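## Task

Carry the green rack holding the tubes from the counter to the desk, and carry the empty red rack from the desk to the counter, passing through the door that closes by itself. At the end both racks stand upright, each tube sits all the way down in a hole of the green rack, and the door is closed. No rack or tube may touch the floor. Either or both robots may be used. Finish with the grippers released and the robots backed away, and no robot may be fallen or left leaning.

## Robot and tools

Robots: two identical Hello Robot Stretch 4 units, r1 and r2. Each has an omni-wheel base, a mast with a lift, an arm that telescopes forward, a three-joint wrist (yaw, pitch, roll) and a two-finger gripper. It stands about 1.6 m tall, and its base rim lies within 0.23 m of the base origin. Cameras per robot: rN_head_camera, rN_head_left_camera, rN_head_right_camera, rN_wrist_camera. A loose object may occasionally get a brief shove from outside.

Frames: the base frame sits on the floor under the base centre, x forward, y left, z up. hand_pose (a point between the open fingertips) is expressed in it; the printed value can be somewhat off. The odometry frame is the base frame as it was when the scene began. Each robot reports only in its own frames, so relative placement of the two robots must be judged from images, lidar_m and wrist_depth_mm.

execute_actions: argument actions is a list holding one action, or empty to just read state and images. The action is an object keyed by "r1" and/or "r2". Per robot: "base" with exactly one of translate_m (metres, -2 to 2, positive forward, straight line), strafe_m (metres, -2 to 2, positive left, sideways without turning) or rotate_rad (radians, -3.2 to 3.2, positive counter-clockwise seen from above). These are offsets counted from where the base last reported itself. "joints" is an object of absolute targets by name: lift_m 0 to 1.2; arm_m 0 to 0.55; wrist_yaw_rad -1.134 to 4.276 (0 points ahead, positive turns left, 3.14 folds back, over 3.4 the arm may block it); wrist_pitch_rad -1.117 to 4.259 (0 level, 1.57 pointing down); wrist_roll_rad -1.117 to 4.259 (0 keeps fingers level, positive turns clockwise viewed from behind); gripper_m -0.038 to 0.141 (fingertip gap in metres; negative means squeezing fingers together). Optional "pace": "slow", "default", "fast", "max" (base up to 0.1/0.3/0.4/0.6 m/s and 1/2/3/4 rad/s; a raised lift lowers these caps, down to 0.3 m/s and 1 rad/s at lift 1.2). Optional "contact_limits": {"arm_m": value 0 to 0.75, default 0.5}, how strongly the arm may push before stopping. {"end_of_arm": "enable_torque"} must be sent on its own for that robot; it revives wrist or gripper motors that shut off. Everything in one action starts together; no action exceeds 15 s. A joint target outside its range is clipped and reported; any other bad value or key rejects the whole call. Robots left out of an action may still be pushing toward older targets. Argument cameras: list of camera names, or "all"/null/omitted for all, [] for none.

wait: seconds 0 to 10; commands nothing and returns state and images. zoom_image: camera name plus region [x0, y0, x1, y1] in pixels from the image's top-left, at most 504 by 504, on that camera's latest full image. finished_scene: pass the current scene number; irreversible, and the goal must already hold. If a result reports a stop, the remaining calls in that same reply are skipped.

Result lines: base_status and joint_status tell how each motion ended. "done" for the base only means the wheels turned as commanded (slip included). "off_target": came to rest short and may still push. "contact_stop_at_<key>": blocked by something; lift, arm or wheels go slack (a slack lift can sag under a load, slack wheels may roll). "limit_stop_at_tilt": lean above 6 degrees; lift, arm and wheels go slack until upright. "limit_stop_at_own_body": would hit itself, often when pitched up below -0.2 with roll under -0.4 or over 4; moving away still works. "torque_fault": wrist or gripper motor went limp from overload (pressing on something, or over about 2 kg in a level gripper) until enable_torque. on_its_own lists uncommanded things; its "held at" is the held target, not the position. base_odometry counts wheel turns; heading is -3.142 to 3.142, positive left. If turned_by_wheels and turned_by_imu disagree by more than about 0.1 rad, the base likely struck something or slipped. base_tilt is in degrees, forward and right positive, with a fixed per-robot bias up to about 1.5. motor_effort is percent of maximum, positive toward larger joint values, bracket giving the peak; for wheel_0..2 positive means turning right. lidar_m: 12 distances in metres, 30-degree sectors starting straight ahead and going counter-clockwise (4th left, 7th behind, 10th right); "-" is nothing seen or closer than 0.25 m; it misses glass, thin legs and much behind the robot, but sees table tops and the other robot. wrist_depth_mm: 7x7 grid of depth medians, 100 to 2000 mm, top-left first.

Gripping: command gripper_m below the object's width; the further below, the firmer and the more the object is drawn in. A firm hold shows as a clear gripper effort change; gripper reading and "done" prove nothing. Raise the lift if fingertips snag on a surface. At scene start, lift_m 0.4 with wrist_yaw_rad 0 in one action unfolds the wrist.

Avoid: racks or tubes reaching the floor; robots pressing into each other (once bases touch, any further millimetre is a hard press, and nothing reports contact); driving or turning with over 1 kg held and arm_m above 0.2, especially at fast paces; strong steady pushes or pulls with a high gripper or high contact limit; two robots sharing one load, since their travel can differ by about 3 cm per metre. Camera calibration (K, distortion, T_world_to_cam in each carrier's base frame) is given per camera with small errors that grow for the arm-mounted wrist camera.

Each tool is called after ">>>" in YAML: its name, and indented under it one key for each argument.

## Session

>>> execute_actions:
  actions: []

Scene clock: 0.00 s.
r1.base_odometry: x=+0.000 y=+0.000 heading=+0.000 (m, m, rad; r1's odometry frame)
r1.turned_by_wheels: +0.000 (rad since the last result)
r1.turned_by_imu: +0.000 (rad since the last result)
r1.base_tilt: forward=+0.0 right=-0.1 (deg)
r1.lidar_m: 1.36 1.39 1.30 1.12 0.77 0.70 0.72 0.76 0.70 0.72 0.91 2.29
r1.base_status: not commanded
r1.joint_positions: lift_m=+0.264 arm_m=-0.001 wrist_yaw_rad=+3.096 wrist_pitch_rad=-0.015 wrist_roll_rad=-0.014 gripper_m=+0.057
r1.joint_status: not commanded
r1.motor_effort: lift_m=+19 arm_m=+0 wrist_yaw_rad=-1 wrist_pitch_rad=-6 wrist_roll_rad=+0 gripper_m=-3 wheel_0=+0 wheel_1=+0 wheel_2=+0 (%)
r1.hand_pose: x=-0.1143 y=+0.1006 z=+0.4463 quat_wxyz=(+0.023, +0.007, -0.007, +1.000) (m; r1's base frame)
r1.wrist_depth_mm: - 138 891 842 768 699 654 / - 130 878 831 759 699 654 / - 132 200 831 759 699 647 / 131 138 866 831 759 699 654 / 788 976 917 820 750 699 654 / 798 991 194 831 196 691 647 / 798 931 904 - 750 676 647
r2.base_odometry: x=+0.000 y=+0.000 heading=+0.000 (m, m, rad; r2's odometry frame)
r2.turned_by_wheels: +0.000 (rad since the last result)
r2.turned_by_imu: +0.000 (rad since the last result)
r2.base_tilt: forward=+0.1 right=-0.5 (deg)
r2.lidar_m: 2.38 1.59 0.90 0.74 0.75 0.82 0.69 0.66 0.79 1.46 1.76 2.08
r2.base_status: not commanded
r2.joint_positions: lift_m=+0.127 arm_m=+0.000 wrist_yaw_rad=+3.049 wrist_pitch_rad=+0.002 wrist_roll_rad=+0.020 gripper_m=+0.057
r2.joint_status: not commanded
r2.motor_effort: lift_m=+21 arm_m=+0 wrist_yaw_rad=+2 wrist_pitch_rad=-7 wrist_roll_rad=-1 gripper_m=+0 wheel_0=+0 wheel_1=+0 wheel_2=+0 (%)
r2.hand_pose: x=-0.1079 y=+0.1137 z=+0.3043 quat_wxyz=(+0.046, -0.001, +0.010, +0.999) (m; r2's base frame)
r2.wrist_depth_mm: - 143 842 917 976 946 741 / - 126 842 904 991 946 741 / 105 137 211 917 976 931 741 / 132 144 831 904 976 946 750 / 732 768 831 904 976 931 741 / 723 788 196 891 197 891 741 / 707 741 750 - 820 732 707
pictures: r1_head_camera, r1_head_left_camera, r1_head_right_camera, r1_wrist_camera, r2_head_camera, r2_head_left_camera, r2_head_right_camera, r2_wrist_camera
camera_calibration (this result's frames):
r1_wrist_camera: T_world_to_cam=[[0.0557361, 0.997708, 0.0383819, -0.121838], [-0.0236426, 0.0397497, -0.99893, 0.495046], [-0.998166, 0.054769, 0.0258039, 0.0944023], [0, 0, 0, 1]] pos_world=[0.112724, 0.0967102, 0.496756]
r2_wrist_camera: T_world_to_cam=[[0.0540674, 0.99852, -0.00588023, -0.095117], [0.0169563, -0.0068061, -0.999833, 0.358827], [-0.998393, 0.0539586, -0.0172992, 0.120503], [0, 0, 0, 1]] pos_world=[0.119368, 0.0909163, 0.360292]
Images, in order (width x height): r1_head_camera 420x560, r1_head_left_camera 420x672, r1_head_right_camera 420x672, r1_wrist_camera 616x392, r2_head_camera 420x560, r2_head_left_camera 420x672, r2_head_right_camera 420x672, r2_wrist_camera 616x392.

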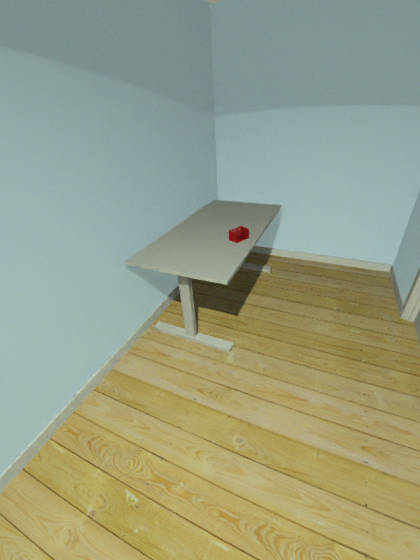

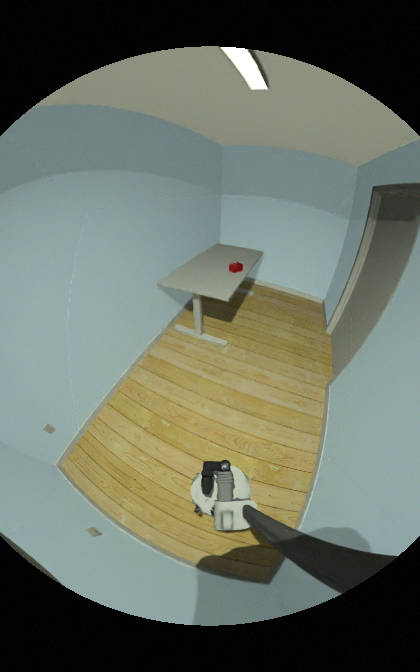

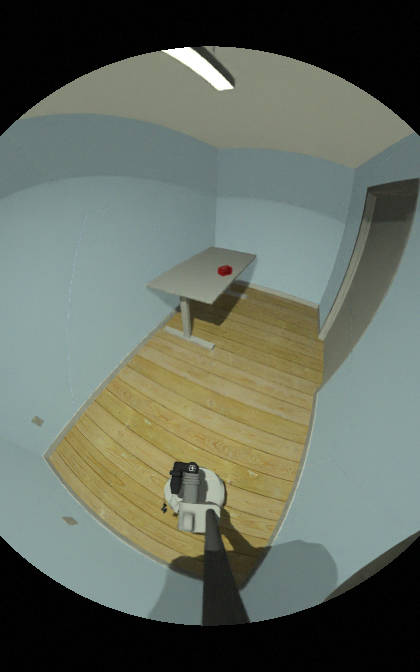

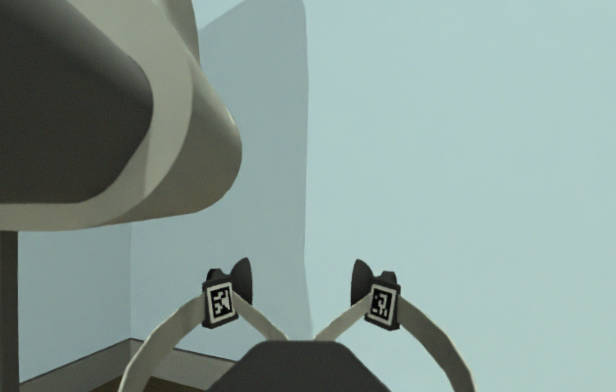

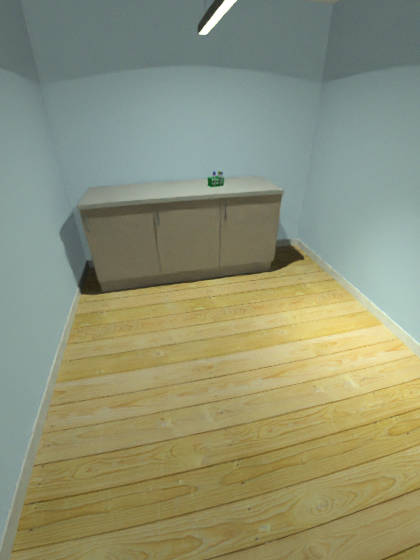

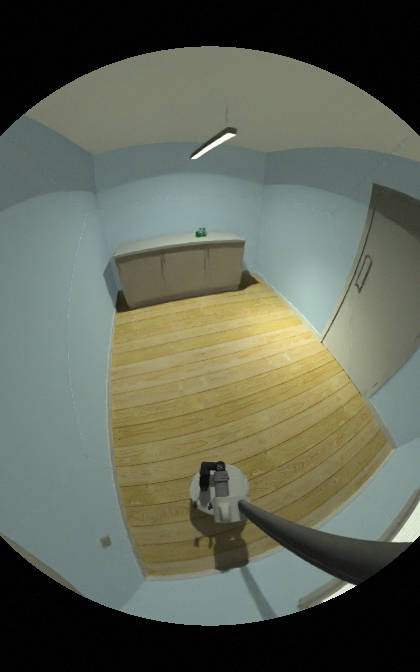

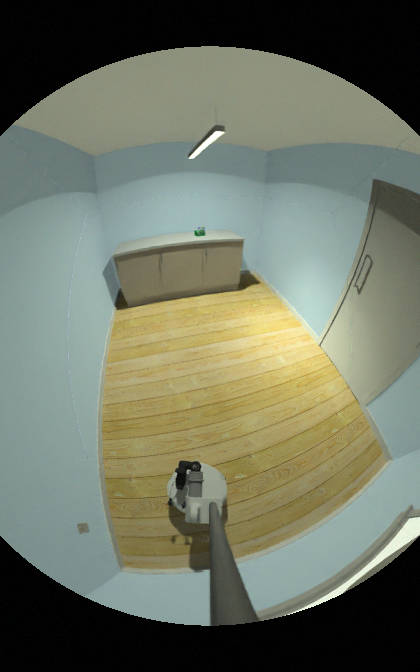

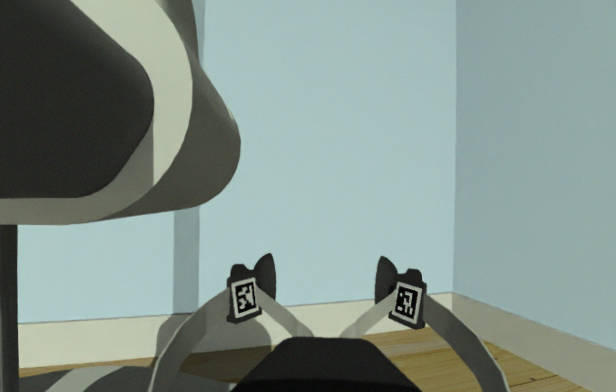

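>>> zoom_image:
  camera: "r1_head_camera"
  region: [200, 205, 280, 265]

>>> zoom_image:
  camera: "r2_head_camera"
  region: [180, 155, 260, 215]

Region (200, 205, 280, 265) of r1_head_camera's 420x560 image, scaled by 6.300, with more detail than that image has; it fills the top 378 rows of this view, and the rest is white.

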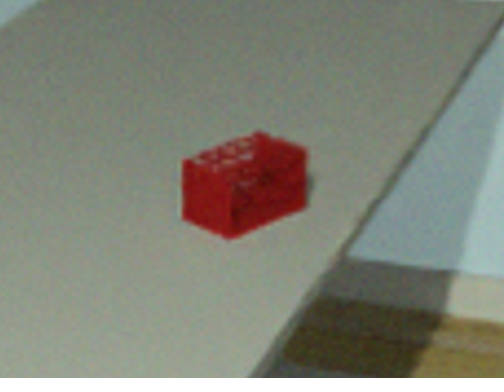

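Region (180, 155, 260, 215) of r2_head_camera's 420x560 image, scaled by 6.300, with more detail than that image has; it fills the top 378 rows of this view, and the rest is white.

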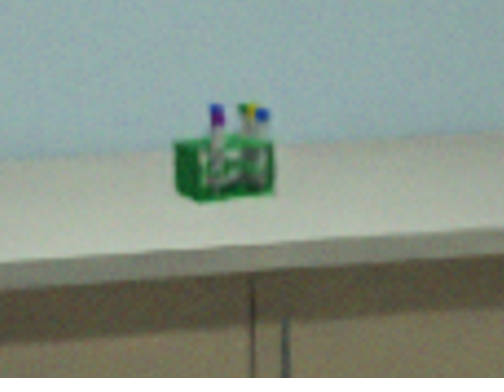

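>>> execute_actions:
  actions:
    - {"r1":{"base":{"rotate_rad":-0.443},"pace":"fast"},"r2":{"base":{"rotate_rad":-0.075},"pace":"fast"}}
  cameras: []

>>> execute_actions:
  actions:
    - {"r1":{"base":{"translate_m":1.38},"joints":{"lift_m":0.74,"wrist_yaw_rad":0,"gripper_m":0.141,"wrist_roll_rad":0},"pace":"max"},"r2":{"base":{"translate_m":1.95},"joints":{"lift_m":0.93,"wrist_yaw_rad":0,"gripper_m":0.141,"wrist_roll_rad":0},"pace":"max"}}
  cameras: []

>>> execute_actions:
  actions:
    - {"r1":{"base":{"rotate_rad":1.13},"joints":{"wrist_pitch_rad":0.3},"pace":"fast"},"r2":{"base":{"rotate_rad":0.41},"joints":{"wrist_pitch_rad":0.3},"pace":"fast"}}
  cameras: ["r1_head_camera","r1_wrist_camera","r2_head_camera","r2_wrist_camera"]

Scene clock: 17.50 s.
r1.base_odometry: x=+0.000 y=+0.000 heading=-0.443 (m, m, rad; r1's odometry frame)
r1.turned_by_wheels: -0.443 (rad since the last result)
r1.turned_by_imu: -0.451 (rad since the last result)
r1.base_tilt: forward=+0.1 right=+0.0 (deg)
r1.lidar_m: 2.17 1.37 1.35 1.29 1.04 0.73 0.70 0.74 0.74 0.70 0.73 1.01
r1.base_status: done
r1.joint_positions: lift_m=+0.264 arm_m=-0.001 wrist_yaw_rad=+3.096 wrist_pitch_rad=-0.015 wrist_roll_rad=-0.014 gripper_m=+0.057
r1.joint_status: not commanded
r1.motor_effort: lift_m=+19(19) arm_m=+0(0) wrist_yaw_rad=-1(1) wrist_pitch_rad=-6(6) wrist_roll_rad=-1(1) gripper_m=-2(1) wheel_0=+1(10) wheel_1=+0(8) wheel_2=+0(7) (%)
r1.hand_pose: x=-0.1143 y=+0.1006 z=+0.4463 quat_wxyz=(+0.023, +0.007, -0.007, +1.000) (m; r1's base frame)
r1.wrist_depth_mm: - 138 820 831 831 878 878 / - 130 820 820 842 866 878 / - 132 201 820 842 866 866 / 131 138 809 820 842 854 866 / 788 788 809 820 842 854 866 / 778 788 194 820 196 842 878 / 778 778 820 - 831 854 866
r2.base_odometry: x=+0.000 y=+0.000 heading=-0.075 (m, m, rad; r2's odometry frame)
r2.turned_by_wheels: -0.075 (rad since the last result)
r2.turned_by_imu: -0.073 (rad since the last result)
r2.base_tilt: forward=+0.1 right=-0.6 (deg)
r2.lidar_m: 2.40 1.79 0.96 0.75 0.75 0.86 0.70 0.65 0.75 1.26 1.79 1.99
r2.base_status: done
r2.joint_positions: lift_m=+0.127 arm_m=+0.000 wrist_yaw_rad=+3.049 wrist_pitch_rad=+0.002 wrist_roll_rad=+0.020 gripper_m=+0.057
r2.joint_status: not commanded
r2.motor_effort: lift_m=+21(21) arm_m=+0(1) wrist_yaw_rad=+2(3) wrist_pitch_rad=-7(7) wrist_roll_rad=-1(1) gripper_m=-4(4) wheel_0=+0(4) wheel_1=-1(6) wheel_2=-1(8) (%)
r2.hand_pose: x=-0.1079 y=+0.1137 z=+0.3043 quat_wxyz=(+0.046, -0.001, +0.010, +0.999) (m; r2's base frame)
r2.wrist_depth_mm: - 143 854 946 1042 878 715 / - 126 831 931 1025 891 715 / 104 137 211 931 1042 891 715 / 132 144 831 946 1025 891 723 / 723 778 842 946 1042 878 715 / 715 778 197 931 197 820 699 / 707 732 768 - 831 723 699
pictures: none
No camera images: the call's "cameras" was empty. Leave "cameras" out to get every camera's image.

Scene clock: 22.33 s.
r1.base_odometry: x=+1.247 y=-0.591 heading=-0.443 (m, m, rad; r1's odometry frame)
r1.turned_by_wheels: +0.000 (rad since the last result)
r1.turned_by_imu: +0.003 (rad since the last result)
r1.base_tilt: forward=+0.1 right=+0.0 (deg)
r1.lidar_m: 1.66 0.76 0.55 0.51 1.36 1.85 2.08 0.98 0.71 0.68 0.81 1.08
r1.base_status: done
r1.joint_positions: lift_m=+0.740 arm_m=-0.001 wrist_yaw_rad=+0.000 wrist_pitch_rad=-0.015 wrist_roll_rad=+0.000 gripper_m=+0.141
r1.joint_status: all done
r1.motor_effort: lift_m=+20(25) arm_m=+0(0) wrist_yaw_rad=-1(10) wrist_pitch_rad=-6(6) wrist_roll_rad=+1(1) gripper_m=+0(2) wheel_0=+0(7) wheel_1=+1(9) wheel_2=+2(15) (%)
r1.hand_pose: x=+0.4584 y=-0.0874 z=+0.9226 quat_wxyz=(+1.000, +0.000, -0.008, +0.000) (m; r1's base frame)
r1.wrist_depth_mm: 1397 1430 1430 1464 1464 1138 798 / 1366 1430 1430 1430 1430 1160 809 / 1397 1397 1430 1430 1430 1160 809 / 1366 1430 1430 1397 1430 1138 809 / 1430 1397 1397 1430 1430 1138 798 / 1205 1397 1430 1464 1397 946 809 / 1397 1430 1430 - 1430 1078 788
r2.base_odometry: x=+1.945 y=-0.146 heading=-0.075 (m, m, rad; r2's odometry frame)
r2.turned_by_wheels: +0.000 (rad since the last result)
r2.turned_by_imu: +0.002 (rad since the last result)
r2.base_tilt: forward=+0.1 right=-0.5 (deg)
r2.lidar_m: 0.54 0.54 0.64 1.01 1.39 1.57 2.52 2.52 1.41 1.18 1.16 0.71
r2.base_status: done
r2.joint_positions: lift_m=+0.930 arm_m=+0.000 wrist_yaw_rad=+0.000 wrist_pitch_rad=+0.002 wrist_roll_rad=+0.000 gripper_m=+0.141
r2.joint_status: all done
r2.motor_effort: lift_m=+22(25) arm_m=-1(1) wrist_yaw_rad=+2(6) wrist_pitch_rad=-7(7) wrist_roll_rad=-3(2) gripper_m=+0(3) wheel_0=-1(6) wheel_1=-1(7) wheel_2=+1(13) (%)
r2.hand_pose: x=+0.4598 y=-0.0874 z=+1.1076 quat_wxyz=(+1.000, +0.000, +0.001, +0.000) (m; r2's base frame)
r2.wrist_depth_mm: 866 917 991 1042 1138 1229 1060 / 866 904 991 1042 1138 1229 1078 / 866 904 991 1078 1160 1229 1060 / 866 931 976 1060 1138 1255 1060 / 866 931 991 1042 1138 1229 1078 / 634 609 640 809 809 196 1042 / 504 508 525 - 580 549 1042
pictures: none
No camera images: the call's "cameras" was empty. Leave "cameras" out to get every camera's image.

Scene clock: 24.00 s.
r1.base_odometry: x=+1.247 y=-0.591 heading=+0.687 (m, m, rad; r1's odometry frame)
r1.turned_by_wheels: +1.129 (rad since the last result)
r1.turned_by_imu: +1.152 (rad since the last result)
r1.base_tilt: forward=+0.1 right=-0.1 (deg)
r1.lidar_m: 0.52 0.51 1.40 2.02 2.10 0.94 0.71 0.67 0.82 1.09 1.66 0.70
r1.base_status: done
r1.joint_positions: lift_m=+0.740 arm_m=-0.001 wrist_yaw_rad=+0.000 wrist_pitch_rad=+0.302 wrist_roll_rad=+0.000 gripper_m=+0.141
r1.joint_status: all done
r1.motor_effort: lift_m=+20(20) arm_m=+0(0) wrist_yaw_rad=+0(1) wrist_pitch_rad=-5(8) wrist_roll_rad=+1(0) gripper_m=+1(0) wheel_0=-3(8) wheel_1=-3(9) wheel_2=-2(10) (%)
r1.hand_pose: x=+0.4453 y=-0.0874 z=+0.8324 quat_wxyz=(+0.989, +0.000, +0.150, +0.000) (m; r1's base frame)
r1.wrist_depth_mm: 878 960 1042 1160 1308 1499 1308 / 891 976 1078 1229 1366 1499 1336 / 931 1042 1098 1229 1336 1499 1308 / 732 732 732 609 683 741 750 / 492 496 500 504 517 1205 1430 / 368 338 397 449 1397 1281 1397 / 329 1160 1281 - 1255 1255 1229
r2.base_odometry: x=+1.945 y=-0.146 heading=+0.335 (m, m, rad; r2's odometry frame)
r2.turned_by_wheels: +0.410 (rad since the last result)
r2.turned_by_imu: +0.403 (rad since the last result)
r2.base_tilt: forward=+0.1 right=-0.6 (deg)
r2.lidar_m: 0.53 0.59 0.87 1.37 1.50 2.14 2.53 1.57 1.18 1.15 0.76 0.56
r2.base_status: done
r2.joint_positions: lift_m=+0.930 arm_m=+0.000 wrist_yaw_rad=+0.000 wrist_pitch_rad=+0.302 wrist_roll_rad=+0.000 gripper_m=+0.141
r2.joint_status: all done
r2.motor_effort: lift_m=+22(22) arm_m=-1(1) wrist_yaw_rad=+2(2) wrist_pitch_rad=-6(6) wrist_roll_rad=-2(2) gripper_m=-1(4) wheel_0=+0(4) wheel_1=+1(6) wheel_2=+0(2) (%)
r2.hand_pose: x=+0.4467 y=-0.0874 z=+1.0223 quat_wxyz=(+0.989, +0.000, +0.150, +0.000) (m; r2's base frame)
r2.wrist_depth_mm: 946 946 891 878 866 842 820 / 991 976 946 931 904 878 854 / 1025 1025 1008 946 931 904 904 / 715 732 732 634 768 798 798 / 488 500 500 517 517 525 525 / 430 410 394 387 379 197 392 / 473 459 445 - 413 377 379
pictures: r1_head_camera, r1_wrist_camera, r2_head_camera, r2_wrist_camera
camera_calibration (this result's frames):
r1_wrist_camera: T_world_to_cam=[[-0.00135716, -0.999643, 0.0266685, -0.1197], [-0.28753, -0.0251522, -0.957441, 0.978687], [0.957771, -0.00896739, -0.287394, 0.0374012], [0, 0, 0, 1]] pos_world=[0.245418, -0.0947059, 0.950976]
r2_wrist_camera: T_world_to_cam=[[0.0409539, -0.99916, 0.00168001, -0.096519], [-0.312026, -0.0143867, -0.949965, 1.1613], [0.949191, 0.0383806, -0.312353, 0.127801], [0, 0, 0, 1]] pos_world=[0.245002, -0.0846356, 1.14328]
Images, in order (width x height): r1_head_camera 420x560, r1_wrist_camera 616x392, r2_head_camera 420x560, r2_wrist_camera 616x392.

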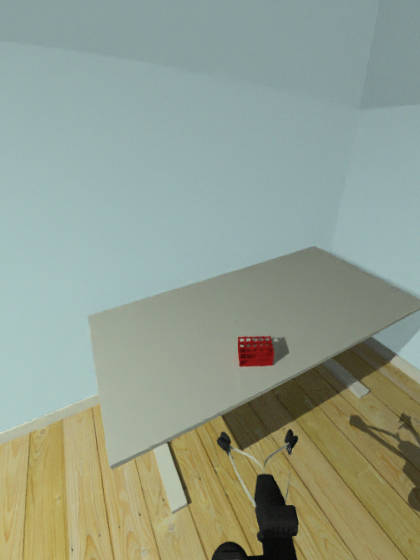

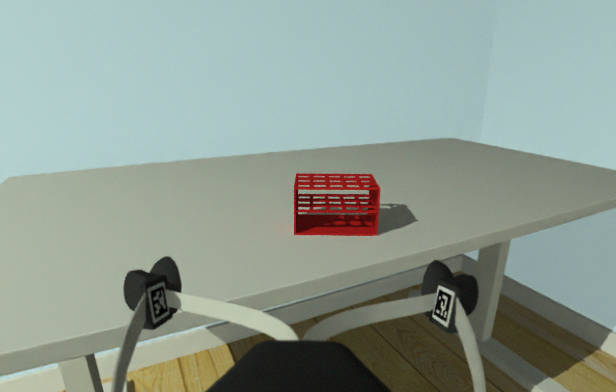

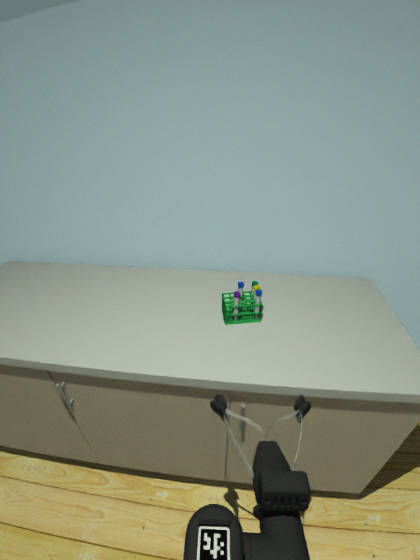

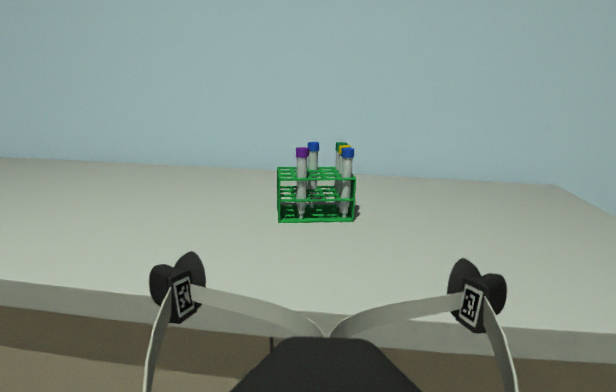

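>>> zoom_image:
  camera: "r2_wrist_camera"
  region: [256, 130, 376, 230]

>>> zoom_image:
  camera: "r2_head_camera"
  region: [206, 270, 286, 330]

>>> zoom_image:
  camera: "r1_wrist_camera"
  region: [276, 155, 396, 255]

Region (256, 130, 376, 230) of r2_wrist_camera's 616x392 image, scaled by 4.200.

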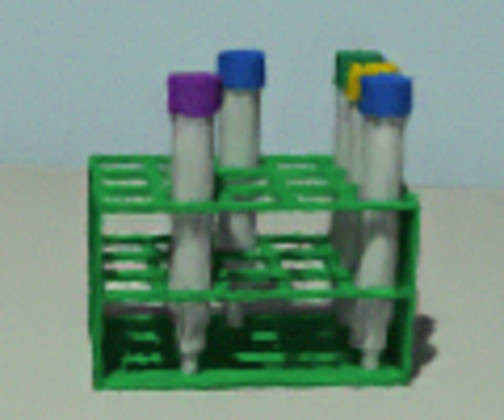

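Region (206, 270, 286, 330) of r2_head_camera's 420x560 image, scaled by 6.300, with more detail than that image has; it fills the top 378 rows of this view, and the rest is white.

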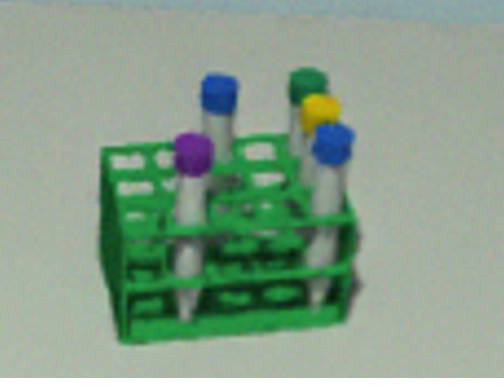

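Region (276, 155, 396, 255) of r1_wrist_camera's 616x392 image, scaled by 4.200.

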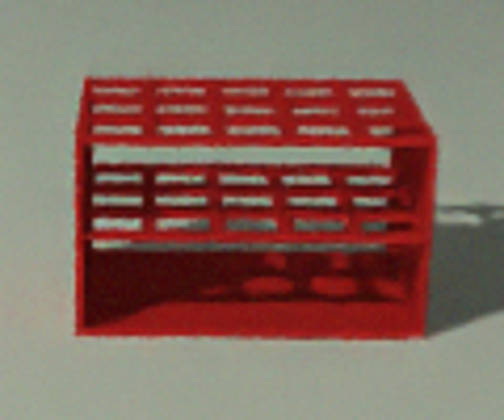

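>>> execute_actions:
  actions:
    - {"r1":{"base":{"strafe_m":-0.052},"joints":{"arm_m":0.12}},"r2":{"base":{"rotate_rad":0.184},"joints":{"lift_m":0.875}}}
  cameras: []

>>> execute_actions:
  actions:
    - {"r1":{"joints":{"lift_m":0.678,"arm_m":0.26}},"r2":{"base":{"strafe_m":-0.138},"joints":{"arm_m":0.2,"lift_m":0.86}}}
  cameras: ["r1_wrist_camera","r2_wrist_camera"]

Scene clock: 41.77 s.
r1.base_odometry: x=+1.280 y=-0.631 heading=+0.687 (m, m, rad; r1's odometry frame)
r1.turned_by_wheels: +0.000 (rad since the last result)
r1.turned_by_imu: +0.001 (rad since the last result)
r1.base_tilt: forward=+0.1 right=-0.1 (deg)
r1.lidar_m: 0.54 0.54 1.44 2.07 2.08 0.90 0.67 0.67 0.80 1.04 1.61 0.71
r1.base_status: done
r1.joint_positions: lift_m=+0.740 arm_m=+0.119 wrist_yaw_rad=+0.000 wrist_pitch_rad=+0.302 wrist_roll_rad=+0.000 gripper_m=+0.141
r1.joint_status: all done
r1.motor_effort: lift_m=+20(20) arm_m=+6(6) wrist_yaw_rad=-1(1) wrist_pitch_rad=-6(6) wrist_roll_rad=+1(0) gripper_m=+0(1) wheel_0=+1(11) wheel_1=+0(9) wheel_2=+0(3) (%)
r1.hand_pose: x=+0.5654 y=-0.0874 z=+0.8324 quat_wxyz=(+0.989, +0.000, +0.150, +0.000) (m; r1's base frame)
r1.wrist_depth_mm: 820 878 976 1078 1205 1366 1205 / 842 904 1008 1138 1281 1430 1255 / 866 946 1042 1160 1255 1464 1255 / 723 732 732 668 741 741 741 / 488 492 496 477 500 496 574 / 368 338 340 377 394 1118 1336 / 300 297 312 - 1229 1205 1229
r2.base_odometry: x=+1.945 y=-0.146 heading=+0.519 (m, m, rad; r2's odometry frame)
r2.turned_by_wheels: +0.184 (rad since the last result)
r2.turned_by_imu: +0.182 (rad since the last result)
r2.base_tilt: forward=+0.1 right=-0.6 (deg)
r2.lidar_m: 0.55 0.67 1.12 1.39 1.62 2.51 2.40 1.39 1.16 1.17 0.67 0.54
r2.base_status: done
r2.joint_positions: lift_m=+0.875 arm_m=+0.000 wrist_yaw_rad=+0.000 wrist_pitch_rad=+0.302 wrist_roll_rad=+0.000 gripper_m=+0.141
r2.joint_status: all done
r2.motor_effort: lift_m=+18(21) arm_m=+0(1) wrist_yaw_rad=+2(2) wrist_pitch_rad=-6(6) wrist_roll_rad=-2(2) gripper_m=-3(2) wheel_0=-1(4) wheel_1=-1(4) wheel_2=+1(5) (%)
r2.hand_pose: x=+0.4467 y=-0.0874 z=+0.9677 quat_wxyz=(+0.989, +0.000, +0.150, +0.000) (m; r2's base frame)
r2.wrist_depth_mm: 1138 1060 976 904 854 798 750 / 1205 1118 1008 946 878 820 778 / 1008 1060 1042 976 878 842 820 / 544 554 564 580 574 597 609 / 512 436 410 389 394 397 404 / 554 504 430 377 349 197 315 / 603 525 484 - 392 368 343
pictures: none
No camera images: the call's "cameras" was empty. Leave "cameras" out to get every camera's image.

Scene clock: 43.47 s.
r1.base_odometry: x=+1.280 y=-0.631 heading=+0.687 (m, m, rad; r1's odometry frame)
r1.turned_by_wheels: +0.000 (rad since the last result)
r1.turned_by_imu: +0.000 (rad since the last result)
r1.base_tilt: forward=+0.2 right=+0.0 (deg)
r1.lidar_m: 0.56 0.54 1.43 2.06 2.09 0.92 0.66 0.68 0.78 1.04 1.59 0.75
r1.base_status: not commanded
r1.joint_positions: lift_m=+0.678 arm_m=+0.259 wrist_yaw_rad=+0.000 wrist_pitch_rad=+0.302 wrist_roll_rad=+0.000 gripper_m=+0.141
r1.joint_status: all done
r1.motor_effort: lift_m=+17(17) arm_m=+6(7) wrist_yaw_rad=+0(1) wrist_pitch_rad=-6(6) wrist_roll_rad=+1(0) gripper_m=+0(1) wheel_0=+1(1) wheel_1=-1(0) wheel_2=+0(0) (%)
r1.hand_pose: x=+0.7054 y=-0.0874 z=+0.7706 quat_wxyz=(+0.989, +0.000, +0.150, +0.000) (m; r1's base frame)
r1.wrist_depth_mm: 707 768 854 960 1078 1255 1160 / 732 798 891 976 1118 1281 1205 / 768 831 878 991 1025 1042 1138 / 525 525 484 317 488 535 539 / 351 357 320 315 340 362 362 / 267 244 247 272 248 258 298 / 216 216 225 - 227 263 1182
r2.base_odometry: x=+2.013 y=-0.266 heading=+0.519 (m, m, rad; r2's odometry frame)
r2.turned_by_wheels: +0.000 (rad since the last result)
r2.turned_by_imu: +0.001 (rad since the last result)
r2.base_tilt: forward=+0.1 right=-0.5 (deg)
r2.lidar_m: 0.53 0.62 1.09 1.52 1.80 2.54 2.18 1.22 1.03 1.03 0.62 0.52
r2.base_status: done
r2.joint_positions: lift_m=+0.860 arm_m=+0.199 wrist_yaw_rad=+0.000 wrist_pitch_rad=+0.302 wrist_roll_rad=+0.000 gripper_m=+0.141
r2.joint_status: all done
r2.motor_effort: lift_m=+17(15) arm_m=+6(6) wrist_yaw_rad=+2(3) wrist_pitch_rad=-6(6) wrist_roll_rad=-2(2) gripper_m=-2(1) wheel_0=+0(7) wheel_1=+0(7) wheel_2=+1(4) (%)
r2.hand_pose: x=+0.6453 y=-0.0874 z=+0.9526 quat_wxyz=(+0.989, +0.000, +0.151, +0.000) (m; r2's base frame)
r2.wrist_depth_mm: 866 798 750 691 647 609 574 / 917 842 788 723 676 634 603 / 917 866 809 433 691 654 615 / 496 504 508 427 449 544 549 / 336 342 345 353 357 362 366 / 256 248 239 266 245 198 271 / 209 209 213 - 224 216 225
pictures: r1_wrist_camera, r2_wrist_camera
camera_calibration (this result's frames):
r1_wrist_camera: T_world_to_cam=[[-0.00132341, -0.999643, 0.0266684, -0.117715], [-0.287609, -0.0251612, -0.957417, 0.994335], [0.957747, -0.00893712, -0.287473, -0.229329], [0, 0, 0, 1]] pos_world=[0.505462, -0.0947035, 0.889207]
r2_wrist_camera: T_world_to_cam=[[0.0410144, -0.999157, 0.0016681, -0.104547], [-0.312302, -0.0144055, -0.949874, 1.15713], [0.949097, 0.0384376, -0.31263, -0.0821655], [0, 0, 0, 1]] pos_world=[0.443645, -0.0846312, 1.07361]
Images, in order (width x height): r1_wrist_camera 616x392, r2_wrist_camera 616x392.

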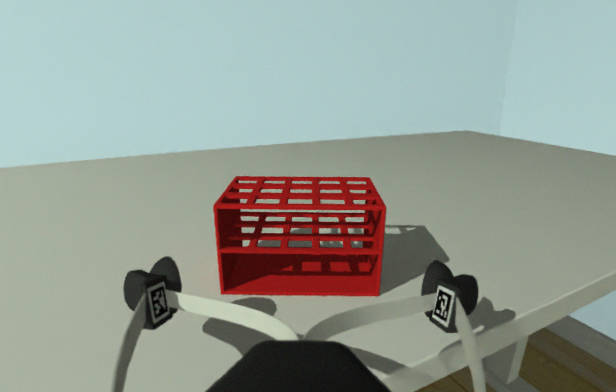

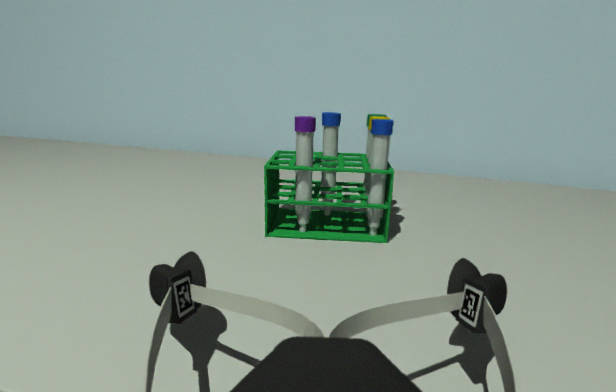

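>>> execute_actions:
  actions:
    - {"r1":{"joints":{"lift_m":0.675,"arm_m":0.344}},"r2":{"joints":{"arm_m":0.325,"lift_m":0.855}}}
  cameras: ["r1_wrist_camera","r2_wrist_camera"]

Scene clock: 48.40 s.
r1.base_odometry: x=+1.280 y=-0.631 heading=+0.687 (m, m, rad; r1's odometry frame)
r1.turned_by_wheels: +0.000 (rad since the last result)
r1.turned_by_imu: +0.000 (rad since the last result)
r1.base_tilt: forward=+0.1 right=+0.0 (deg)
r1.lidar_m: 0.56 0.54 1.42 2.06 2.09 0.90 0.65 0.65 0.80 1.04 1.61 0.71
r1.base_status: not commanded
r1.joint_positions: lift_m=+0.675 arm_m=+0.343 wrist_yaw_rad=+0.000 wrist_pitch_rad=+0.302 wrist_roll_rad=+0.000 gripper_m=+0.141
r1.joint_status: all done
r1.motor_effort: lift_m=+17(21) arm_m=+6(6) wrist_yaw_rad=+0(1) wrist_pitch_rad=-6(6) wrist_roll_rad=+1(1) gripper_m=+0(0) wheel_0=+1(1) wheel_1=-1(1) wheel_2=+0(0) (%)
r1.hand_pose: x=+0.7894 y=-0.0874 z=+0.7676 quat_wxyz=(+0.989, +0.000, +0.150, +0.000) (m; r1's base frame)
r1.wrist_depth_mm: 661 715 788 891 991 1138 1138 / 676 732 820 904 1042 1182 1138 / 707 759 831 904 1025 1025 1118 / 517 517 521 525 521 525 530 / 345 349 235 251 229 355 351 / 260 238 222 224 198 242 264 / 213 211 210 - 213 212 215
r2.base_odometry: x=+2.013 y=-0.266 heading=+0.519 (m, m, rad; r2's odometry frame)
r2.turned_by_wheels: +0.000 (rad since the last result)
r2.turned_by_imu: +0.001 (rad since the last result)
r2.base_tilt: forward=+0.1 right=-0.6 (deg)
r2.lidar_m: 0.53 0.62 1.08 1.52 1.81 2.54 2.19 1.23 1.04 1.03 0.60 0.50
r2.base_status: not commanded
r2.joint_positions: lift_m=+0.855 arm_m=+0.324 wrist_yaw_rad=+0.000 wrist_pitch_rad=+0.302 wrist_roll_rad=+0.000 gripper_m=+0.141
r2.joint_status: all done
r2.motor_effort: lift_m=+17(17) arm_m=+6(6) wrist_yaw_rad=+2(2) wrist_pitch_rad=-7(7) wrist_roll_rad=-2(2) gripper_m=+2(1) wheel_0=+0(0) wheel_1=+0(0) wheel_2=+1(1) (%)
r2.hand_pose: x=+0.7703 y=-0.0874 z=+0.9476 quat_wxyz=(+0.989, +0.000, +0.151, +0.000) (m; r2's base frame)
r2.wrist_depth_mm: 723 676 621 574 539 508 480 / 759 707 647 609 559 525 496 / 798 732 683 597 574 544 517 / 480 488 455 260 257 521 525 / 325 330 315 273 274 351 349 / 246 238 232 257 236 198 262 / 202 202 205 - 216 208 216
pictures: r1_wrist_camera, r2_wrist_camera
camera_calibration (this result's frames):
r1_wrist_camera: T_world_to_cam=[[-0.00136219, -0.999643, 0.0266685, -0.117503], [-0.287571, -0.0251505, -0.957429, 1.01559], [0.957758, -0.00897329, -0.287434, -0.310686], [0, 0, 0, 1]] pos_world=[0.589457, -0.0947064, 0.886187]
r2_wrist_camera: T_world_to_cam=[[0.0410796, -0.999154, 0.00166767, -0.109697], [-0.312313, -0.014426, -0.94987, 1.19141], [0.949091, 0.0384994, -0.312642, -0.202348], [0, 0, 0, 1]] pos_world=[0.568647, -0.0846264, 1.06861]
Images, in order (width x height): r1_wrist_camera 616x392, r2_wrist_camera 616x392.

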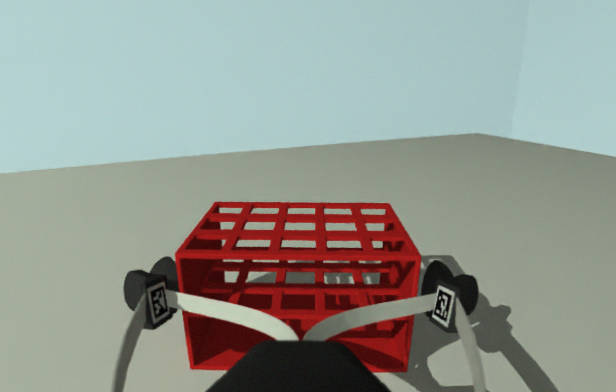

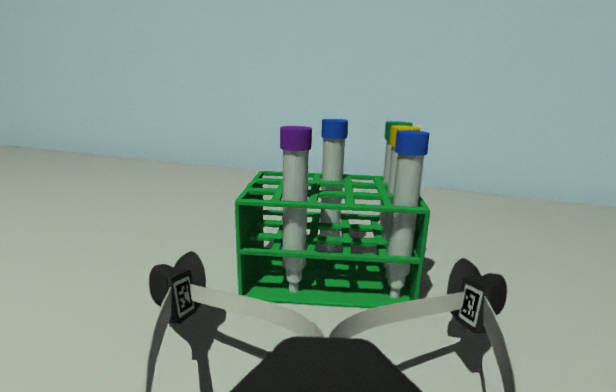

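>>> execute_actions:
  actions:
    - {"r1":{"joints":{"gripper_m":0.07}},"r2":{"base":{"strafe_m":-0.005}}}
  cameras: []

>>> execute_actions:
  actions:
    - {"r1":{"joints":{"lift_m":0.74}},"r2":{"joints":{"arm_m":0.381}}}
  cameras: ["r1_wrist_camera","r2_wrist_camera"]

Scene clock: 53.60 s.
r1.base_odometry: x=+1.280 y=-0.631 heading=+0.687 (m, m, rad; r1's odometry frame)
r1.turned_by_wheels: +0.000 (rad since the last result)
r1.turned_by_imu: +0.000 (rad since the last result)
r1.base_tilt: forward=+0.2 right=+0.1 (deg)
r1.lidar_m: 0.56 0.54 1.43 2.07 2.10 0.90 0.67 0.68 0.80 1.03 1.61 0.74
r1.base_status: not commanded
r1.joint_positions: lift_m=+0.675 arm_m=+0.343 wrist_yaw_rad=+0.000 wrist_pitch_rad=+0.303 wrist_roll_rad=+0.000 gripper_m=+0.071
r1.joint_status: all done
r1.motor_effort: lift_m=+17(17) arm_m=+6(6) wrist_yaw_rad=-2(1) wrist_pitch_rad=-8(7) wrist_roll_rad=+1(0) gripper_m=-22(18) wheel_0=+1(1) wheel_1=-1(1) wheel_2=+0(0) (%)
r1.hand_pose: x=+0.7893 y=-0.0874 z=+0.7674 quat_wxyz=(+0.989, +0.000, +0.151, +0.000) (m; r1's base frame)
r1.wrist_depth_mm: 654 707 788 866 976 1138 1118 / 676 732 820 917 1042 1182 1118 / 699 759 831 917 1008 1025 1098 / 512 512 521 517 521 517 521 / 347 349 201 226 191 353 353 / 260 175 203 213 202 183 264 / 207 211 196 - 196 211 214
r2.base_odometry: x=+2.015 y=-0.270 heading=+0.519 (m, m, rad; r2's odometry frame)
r2.turned_by_wheels: +0.000 (rad since the last result)
r2.turned_by_imu: +0.001 (rad since the last result)
r2.base_tilt: forward=+0.1 right=-0.6 (deg)
r2.lidar_m: 0.50 0.60 1.06 1.54 1.78 2.55 2.17 1.22 1.02 1.03 0.62 0.51
r2.base_status: done
r2.joint_positions: lift_m=+0.855 arm_m=+0.324 wrist_yaw_rad=+0.000 wrist_pitch_rad=+0.302 wrist_roll_rad=+0.000 gripper_m=+0.141
r2.joint_status: not commanded
r2.motor_effort: lift_m=+17(17) arm_m=+6(6) wrist_yaw_rad=+2(1) wrist_pitch_rad=-6(7) wrist_roll_rad=-2(2) gripper_m=+0(2) wheel_0=+1(8) wheel_1=+1(7) wheel_2=+0(1) (%)
r2.hand_pose: x=+0.7703 y=-0.0874 z=+0.9476 quat_wxyz=(+0.989, +0.000, +0.151, +0.000) (m; r2's base frame)
r2.wrist_depth_mm: 723 668 621 580 535 504 480 / 768 707 647 597 564 525 496 / 798 723 683 609 569 544 512 / 477 484 452 260 267 521 525 / 324 329 300 291 293 349 353 / 249 239 232 257 237 198 262 / 202 202 205 - 216 208 216
pictures: none
No camera images: the call's "cameras" was empty. Leave "cameras" out to get every camera's image.

Scene clock: 54.80 s.
r1.base_odometry: x=+1.280 y=-0.631 heading=+0.687 (m, m, rad; r1's odometry frame)
r1.turned_by_wheels: +0.000 (rad since the last result)
r1.turned_by_imu: +0.000 (rad since the last result)
r1.base_tilt: forward=+0.0 right=+0.1 (deg)
r1.lidar_m: 0.55 0.54 1.43 2.05 2.08 0.90 0.68 0.68 0.80 1.04 1.61 0.73
r1.base_status: not commanded
r1.joint_positions: lift_m=+0.740 arm_m=+0.343 wrist_yaw_rad=+0.000 wrist_pitch_rad=+0.303 wrist_roll_rad=+0.000 gripper_m=+0.071
r1.joint_status: all done
r1.motor_effort: lift_m=+22(22) arm_m=+6(6) wrist_yaw_rad=-1(1) wrist_pitch_rad=-8(8) wrist_roll_rad=+0(1) gripper_m=-25(24) wheel_0=+1(1) wheel_1=-1(0) wheel_2=+0(0) (%)
r1.hand_pose: x=+0.7893 y=-0.0874 z=+0.8319 quat_wxyz=(+0.989, +0.000, +0.151, +0.000) (m; r1's base frame)
r1.wrist_depth_mm: 654 715 778 878 991 1138 1138 / 683 732 809 904 1042 1182 1160 / 699 778 854 960 1078 1255 1182 / 699 723 723 723 732 732 732 / 480 492 200 225 191 496 492 / 364 175 202 213 202 183 368 / 291 297 201 - 202 297 300
r2.base_odometry: x=+2.015 y=-0.270 heading=+0.519 (m, m, rad; r2's odometry frame)
r2.turned_by_wheels: +0.000 (rad since the last result)
r2.turned_by_imu: +0.000 (rad since the last result)
r2.base_tilt: forward=+0.1 right=-0.6 (deg)
r2.lidar_m: 0.53 0.62 1.04 1.54 1.76 2.54 2.16 1.23 1.04 1.01 0.61 0.52
r2.base_status: not commanded
r2.joint_positions: lift_m=+0.855 arm_m=+0.380 wrist_yaw_rad=+0.000 wrist_pitch_rad=+0.302 wrist_roll_rad=+0.000 gripper_m=+0.141
r2.joint_status: all done
r2.motor_effort: lift_m=+17(17) arm_m=+6(7) wrist_yaw_rad=+2(3) wrist_pitch_rad=-7(7) wrist_roll_rad=-2(2) gripper_m=+1(1) wheel_0=+1(1) wheel_1=+1(1) wheel_2=+0(0) (%)
r2.hand_pose: x=+0.8263 y=-0.0874 z=+0.9476 quat_wxyz=(+0.989, +0.000, +0.151, +0.000) (m; r2's base frame)
r2.wrist_depth_mm: 668 609 564 521 484 459 436 / 691 647 591 549 512 477 452 / 715 676 621 554 525 496 469 / 477 480 496 234 218 500 480 / 325 332 222 224 198 347 351 / 247 239 201 202 195 198 262 / 202 201 205 - 207 208 216
pictures: r1_wrist_camera, r2_wrist_camera
camera_calibration (this result's frames):
r1_wrist_camera: T_world_to_cam=[[-0.00133897, -0.999643, 0.0266699, -0.119239], [-0.288403, -0.0251507, -0.957179, 1.07765], [0.957508, -0.0089733, -0.288266, -0.291225], [0, 0, 0, 1]] pos_world=[0.589488, -0.0947064, 0.950733]
r2_wrist_camera: T_world_to_cam=[[0.0410486, -0.999156, 0.0016675, -0.11198], [-0.312315, -0.0144162, -0.949869, 1.2089], [0.949091, 0.03847, -0.312643, -0.255496], [0, 0, 0, 1]] pos_world=[0.624645, -0.0846287, 1.06861]
Images, in order (width x height): r1_wrist_camera 616x392, r2_wrist_camera 616x392.

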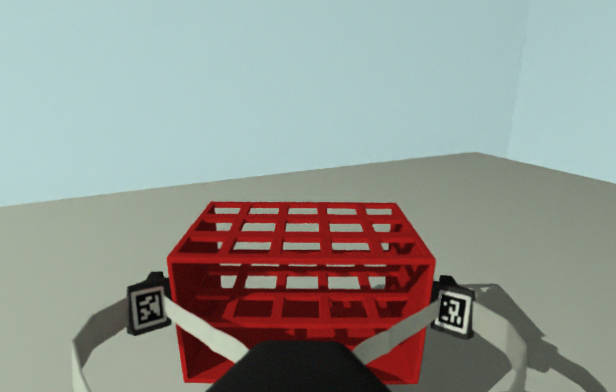

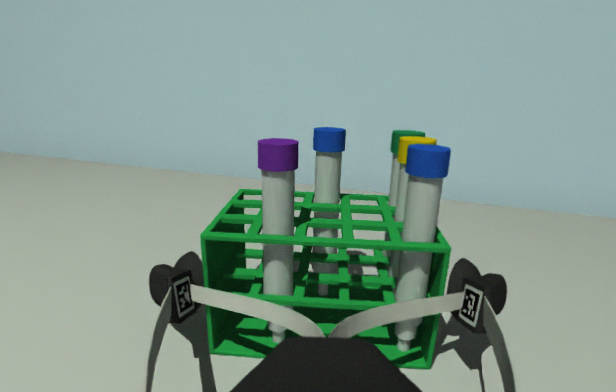

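>>> execute_actions:
  actions:
    - {"r1":{"base":{"rotate_rad":0.407},"joints":{"arm_m":0,"lift_m":0.78}},"r2":{"joints":{"gripper_m":0.06}}}
  cameras: []

>>> execute_actions:
  actions:
    - {"r1":{"base":{"translate_m":-0.3}},"r2":{"joints":{"lift_m":0.92}}}
  cameras: ["r1_head_left_camera","r1_head_right_camera","r2_wrist_camera","r2_head_right_camera"]

Scene clock: 59.87 s.
r1.base_odometry: x=+1.280 y=-0.631 heading=+1.093 (m, m, rad; r1's odometry frame)
r1.turned_by_wheels: +0.407 (rad since the last result)
r1.turned_by_imu: +0.415 (rad since the last result)
r1.base_tilt: forward=+0.1 right=+0.0 (deg)
r1.lidar_m: 0.40 0.56 1.85 2.14 0.99 0.71 0.66 0.76 1.04 1.62 0.81 0.57
r1.base_status: done
r1.joint_positions: lift_m=+0.780 arm_m=+0.001 wrist_yaw_rad=+0.000 wrist_pitch_rad=+0.303 wrist_roll_rad=+0.000 gripper_m=+0.071
r1.joint_status: all done
r1.motor_effort: lift_m=+22(25) arm_m=-5(5) wrist_yaw_rad=+0(4) wrist_pitch_rad=-9(9) wrist_roll_rad=+0(1) gripper_m=-24(25) wheel_0=-2(6) wheel_1=-2(8) wheel_2=-1(6) (%)
r1.hand_pose: x=+0.4472 y=-0.0875 z=+0.8719 quat_wxyz=(+0.989, +0.000, +0.151, +0.000) (m; r1's base frame)
r1.wrist_depth_mm: 976 991 1008 1008 1042 1025 1060 / 1008 1025 1042 1042 1060 1098 1098 / 1060 1078 1118 1118 1118 1160 1160 / 1118 1118 854 866 866 878 878 / 1160 676 201 225 191 585 585 / 1205 175 202 213 202 183 436 / 1205 366 201 - 204 384 1229
r2.base_odometry: x=+2.015 y=-0.270 heading=+0.519 (m, m, rad; r2's odometry frame)
r2.turned_by_wheels: +0.000 (rad since the last result)
r2.turned_by_imu: +0.001 (rad since the last result)
r2.base_tilt: forward=+0.1 right=-0.6 (deg)
r2.lidar_m: 0.52 0.58 1.05 1.54 1.78 2.55 2.17 1.21 1.03 1.02 0.62 0.51
r2.base_status: not commanded
r2.joint_positions: lift_m=+0.855 arm_m=+0.380 wrist_yaw_rad=+0.000 wrist_pitch_rad=+0.303 wrist_roll_rad=+0.000 gripper_m=+0.061
r2.joint_status: all done
r2.motor_effort: lift_m=+17(17) arm_m=+6(6) wrist_yaw_rad=+2(2) wrist_pitch_rad=-10(10) wrist_roll_rad=-2(2) gripper_m=-24(33) wheel_0=+1(1) wheel_1=+1(1) wheel_2=+1(1) (%)
r2.hand_pose: x=+0.8262 y=-0.0874 z=+0.9473 quat_wxyz=(+0.989, +0.000, +0.151, +0.000) (m; r2's base frame)
r2.wrist_depth_mm: 661 609 559 521 488 462 436 / 691 640 585 549 508 477 452 / 715 668 621 216 530 492 469 / 469 480 484 215 217 473 480 / 322 329 208 189 187 325 347 / 245 179 187 200 185 174 258 / 201 200 192 - 187 206 -
pictures: none
No camera images: the call's "cameras" was empty. Leave "cameras" out to get every camera's image.

Scene clock: 62.33 s.
r1.base_odometry: x=+1.142 y=-0.898 heading=+1.093 (m, m, rad; r1's odometry frame)
r1.turned_by_wheels: +0.000 (rad since the last result)
r1.turned_by_imu: +0.000 (rad since the last result)
r1.base_tilt: forward=+0.1 right=+0.0 (deg)
r1.lidar_m: 0.42 1.69 2.23 1.75 0.57 0.39 0.37 0.45 0.61 1.23 1.28 0.88
r1.base_status: done
r1.joint_positions: lift_m=+0.780 arm_m=+0.001 wrist_yaw_rad=+0.000 wrist_pitch_rad=+0.303 wrist_roll_rad=+0.000 gripper_m=+0.071
r1.joint_status: not commanded
r1.motor_effort: lift_m=+22(21) arm_m=-5(5) wrist_yaw_rad=+0(0) wrist_pitch_rad=-9(8) wrist_roll_rad=+0(0) gripper_m=-23(25) wheel_0=-1(8) wheel_1=-1(7) wheel_2=+1(9) (%)
r1.hand_pose: x=+0.4472 y=-0.0875 z=+0.8719 quat_wxyz=(+0.989, +0.000, +0.151, +0.000) (m; r1's base frame)
r1.wrist_depth_mm: 1229 1255 1255 1281 1281 1336 1308 / 1281 1308 1308 1336 1336 1366 1397 / 1308 1336 1397 1397 1430 1464 1464 / 1397 1430 866 866 854 866 866 / 1499 1499 200 224 192 1618 1618 / 1499 176 202 213 202 182 1618 / 1281 1281 201 - 202 1281 1281
r2.base_odometry: x=+2.015 y=-0.270 heading=+0.519 (m, m, rad; r2's odometry frame)
r2.turned_by_wheels: +0.000 (rad since the last result)
r2.turned_by_imu: +0.001 (rad since the last result)
r2.base_tilt: forward=+0.1 right=-0.6 (deg)
r2.lidar_m: 0.52 0.61 1.08 1.53 1.79 2.54 2.18 1.22 1.04 1.03 0.61 0.52
r2.base_status: not commanded
r2.joint_positions: lift_m=+0.920 arm_m=+0.380 wrist_yaw_rad=+0.000 wrist_pitch_rad=+0.304 wrist_roll_rad=+0.000 gripper_m=+0.061
r2.joint_status: all done
r2.motor_effort: lift_m=+24(27) arm_m=+6(6) wrist_yaw_rad=+2(2) wrist_pitch_rad=-10(10) wrist_roll_rad=-2(2) gripper_m=-25(28) wheel_0=+1(1) wheel_1=+1(1) wheel_2=+0(0) (%)
r2.hand_pose: x=+0.8262 y=-0.0874 z=+1.0117 quat_wxyz=(+0.989, +0.000, +0.151, +0.000) (m; r2's base frame)
r2.wrist_depth_mm: 661 597 569 525 492 459 436 / 707 634 585 554 512 473 445 / 732 668 621 216 530 492 469 / 676 676 627 213 216 508 488 / 459 466 208 190 186 462 500 / 347 179 189 200 186 174 370 / 285 283 265 - 187 293 286
pictures: r1_head_left_camera, r1_head_right_camera, r2_head_right_camera, r2_wrist_camera
camera_calibration (this result's frames):
r2_wrist_camera: T_world_to_cam=[[0.0409949, -0.999158, 0.00161518, -0.112001], [-0.313533, -0.0143989, -0.949468, 1.27035], [0.948692, 0.038417, -0.313859, -0.233795], [0, 0, 0, 1]] pos_world=[0.624688, -0.0846328, 1.13296]
Images, in order (width x height): r1_head_left_camera 420x672, r1_head_right_camera 420x672, r2_head_right_camera 420x672, r2_wrist_camera 616x392.

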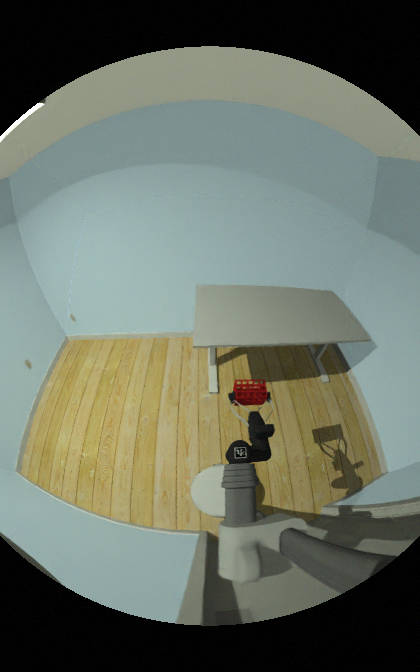

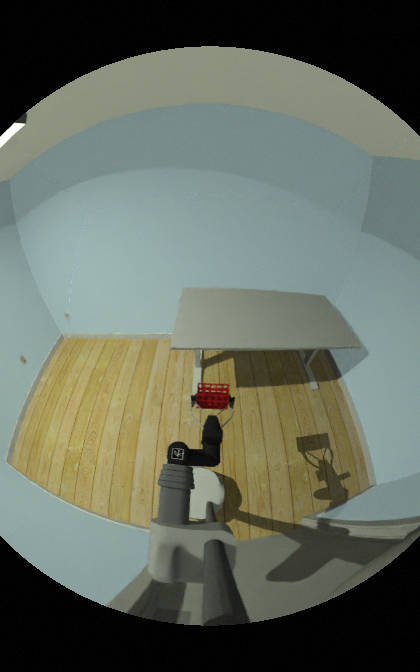

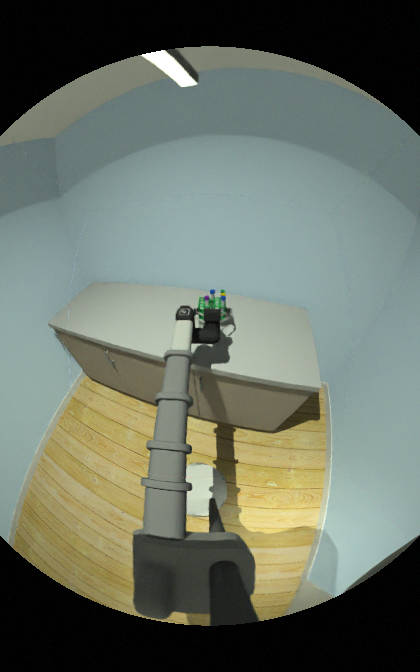

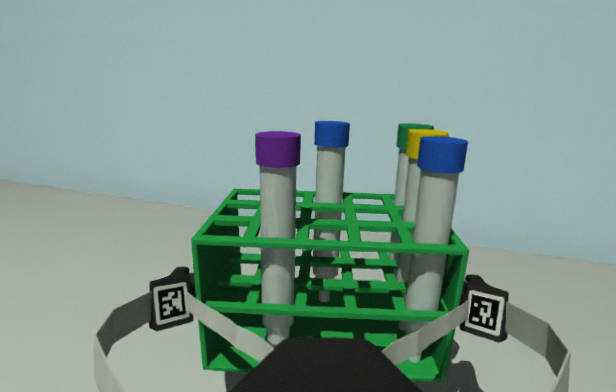

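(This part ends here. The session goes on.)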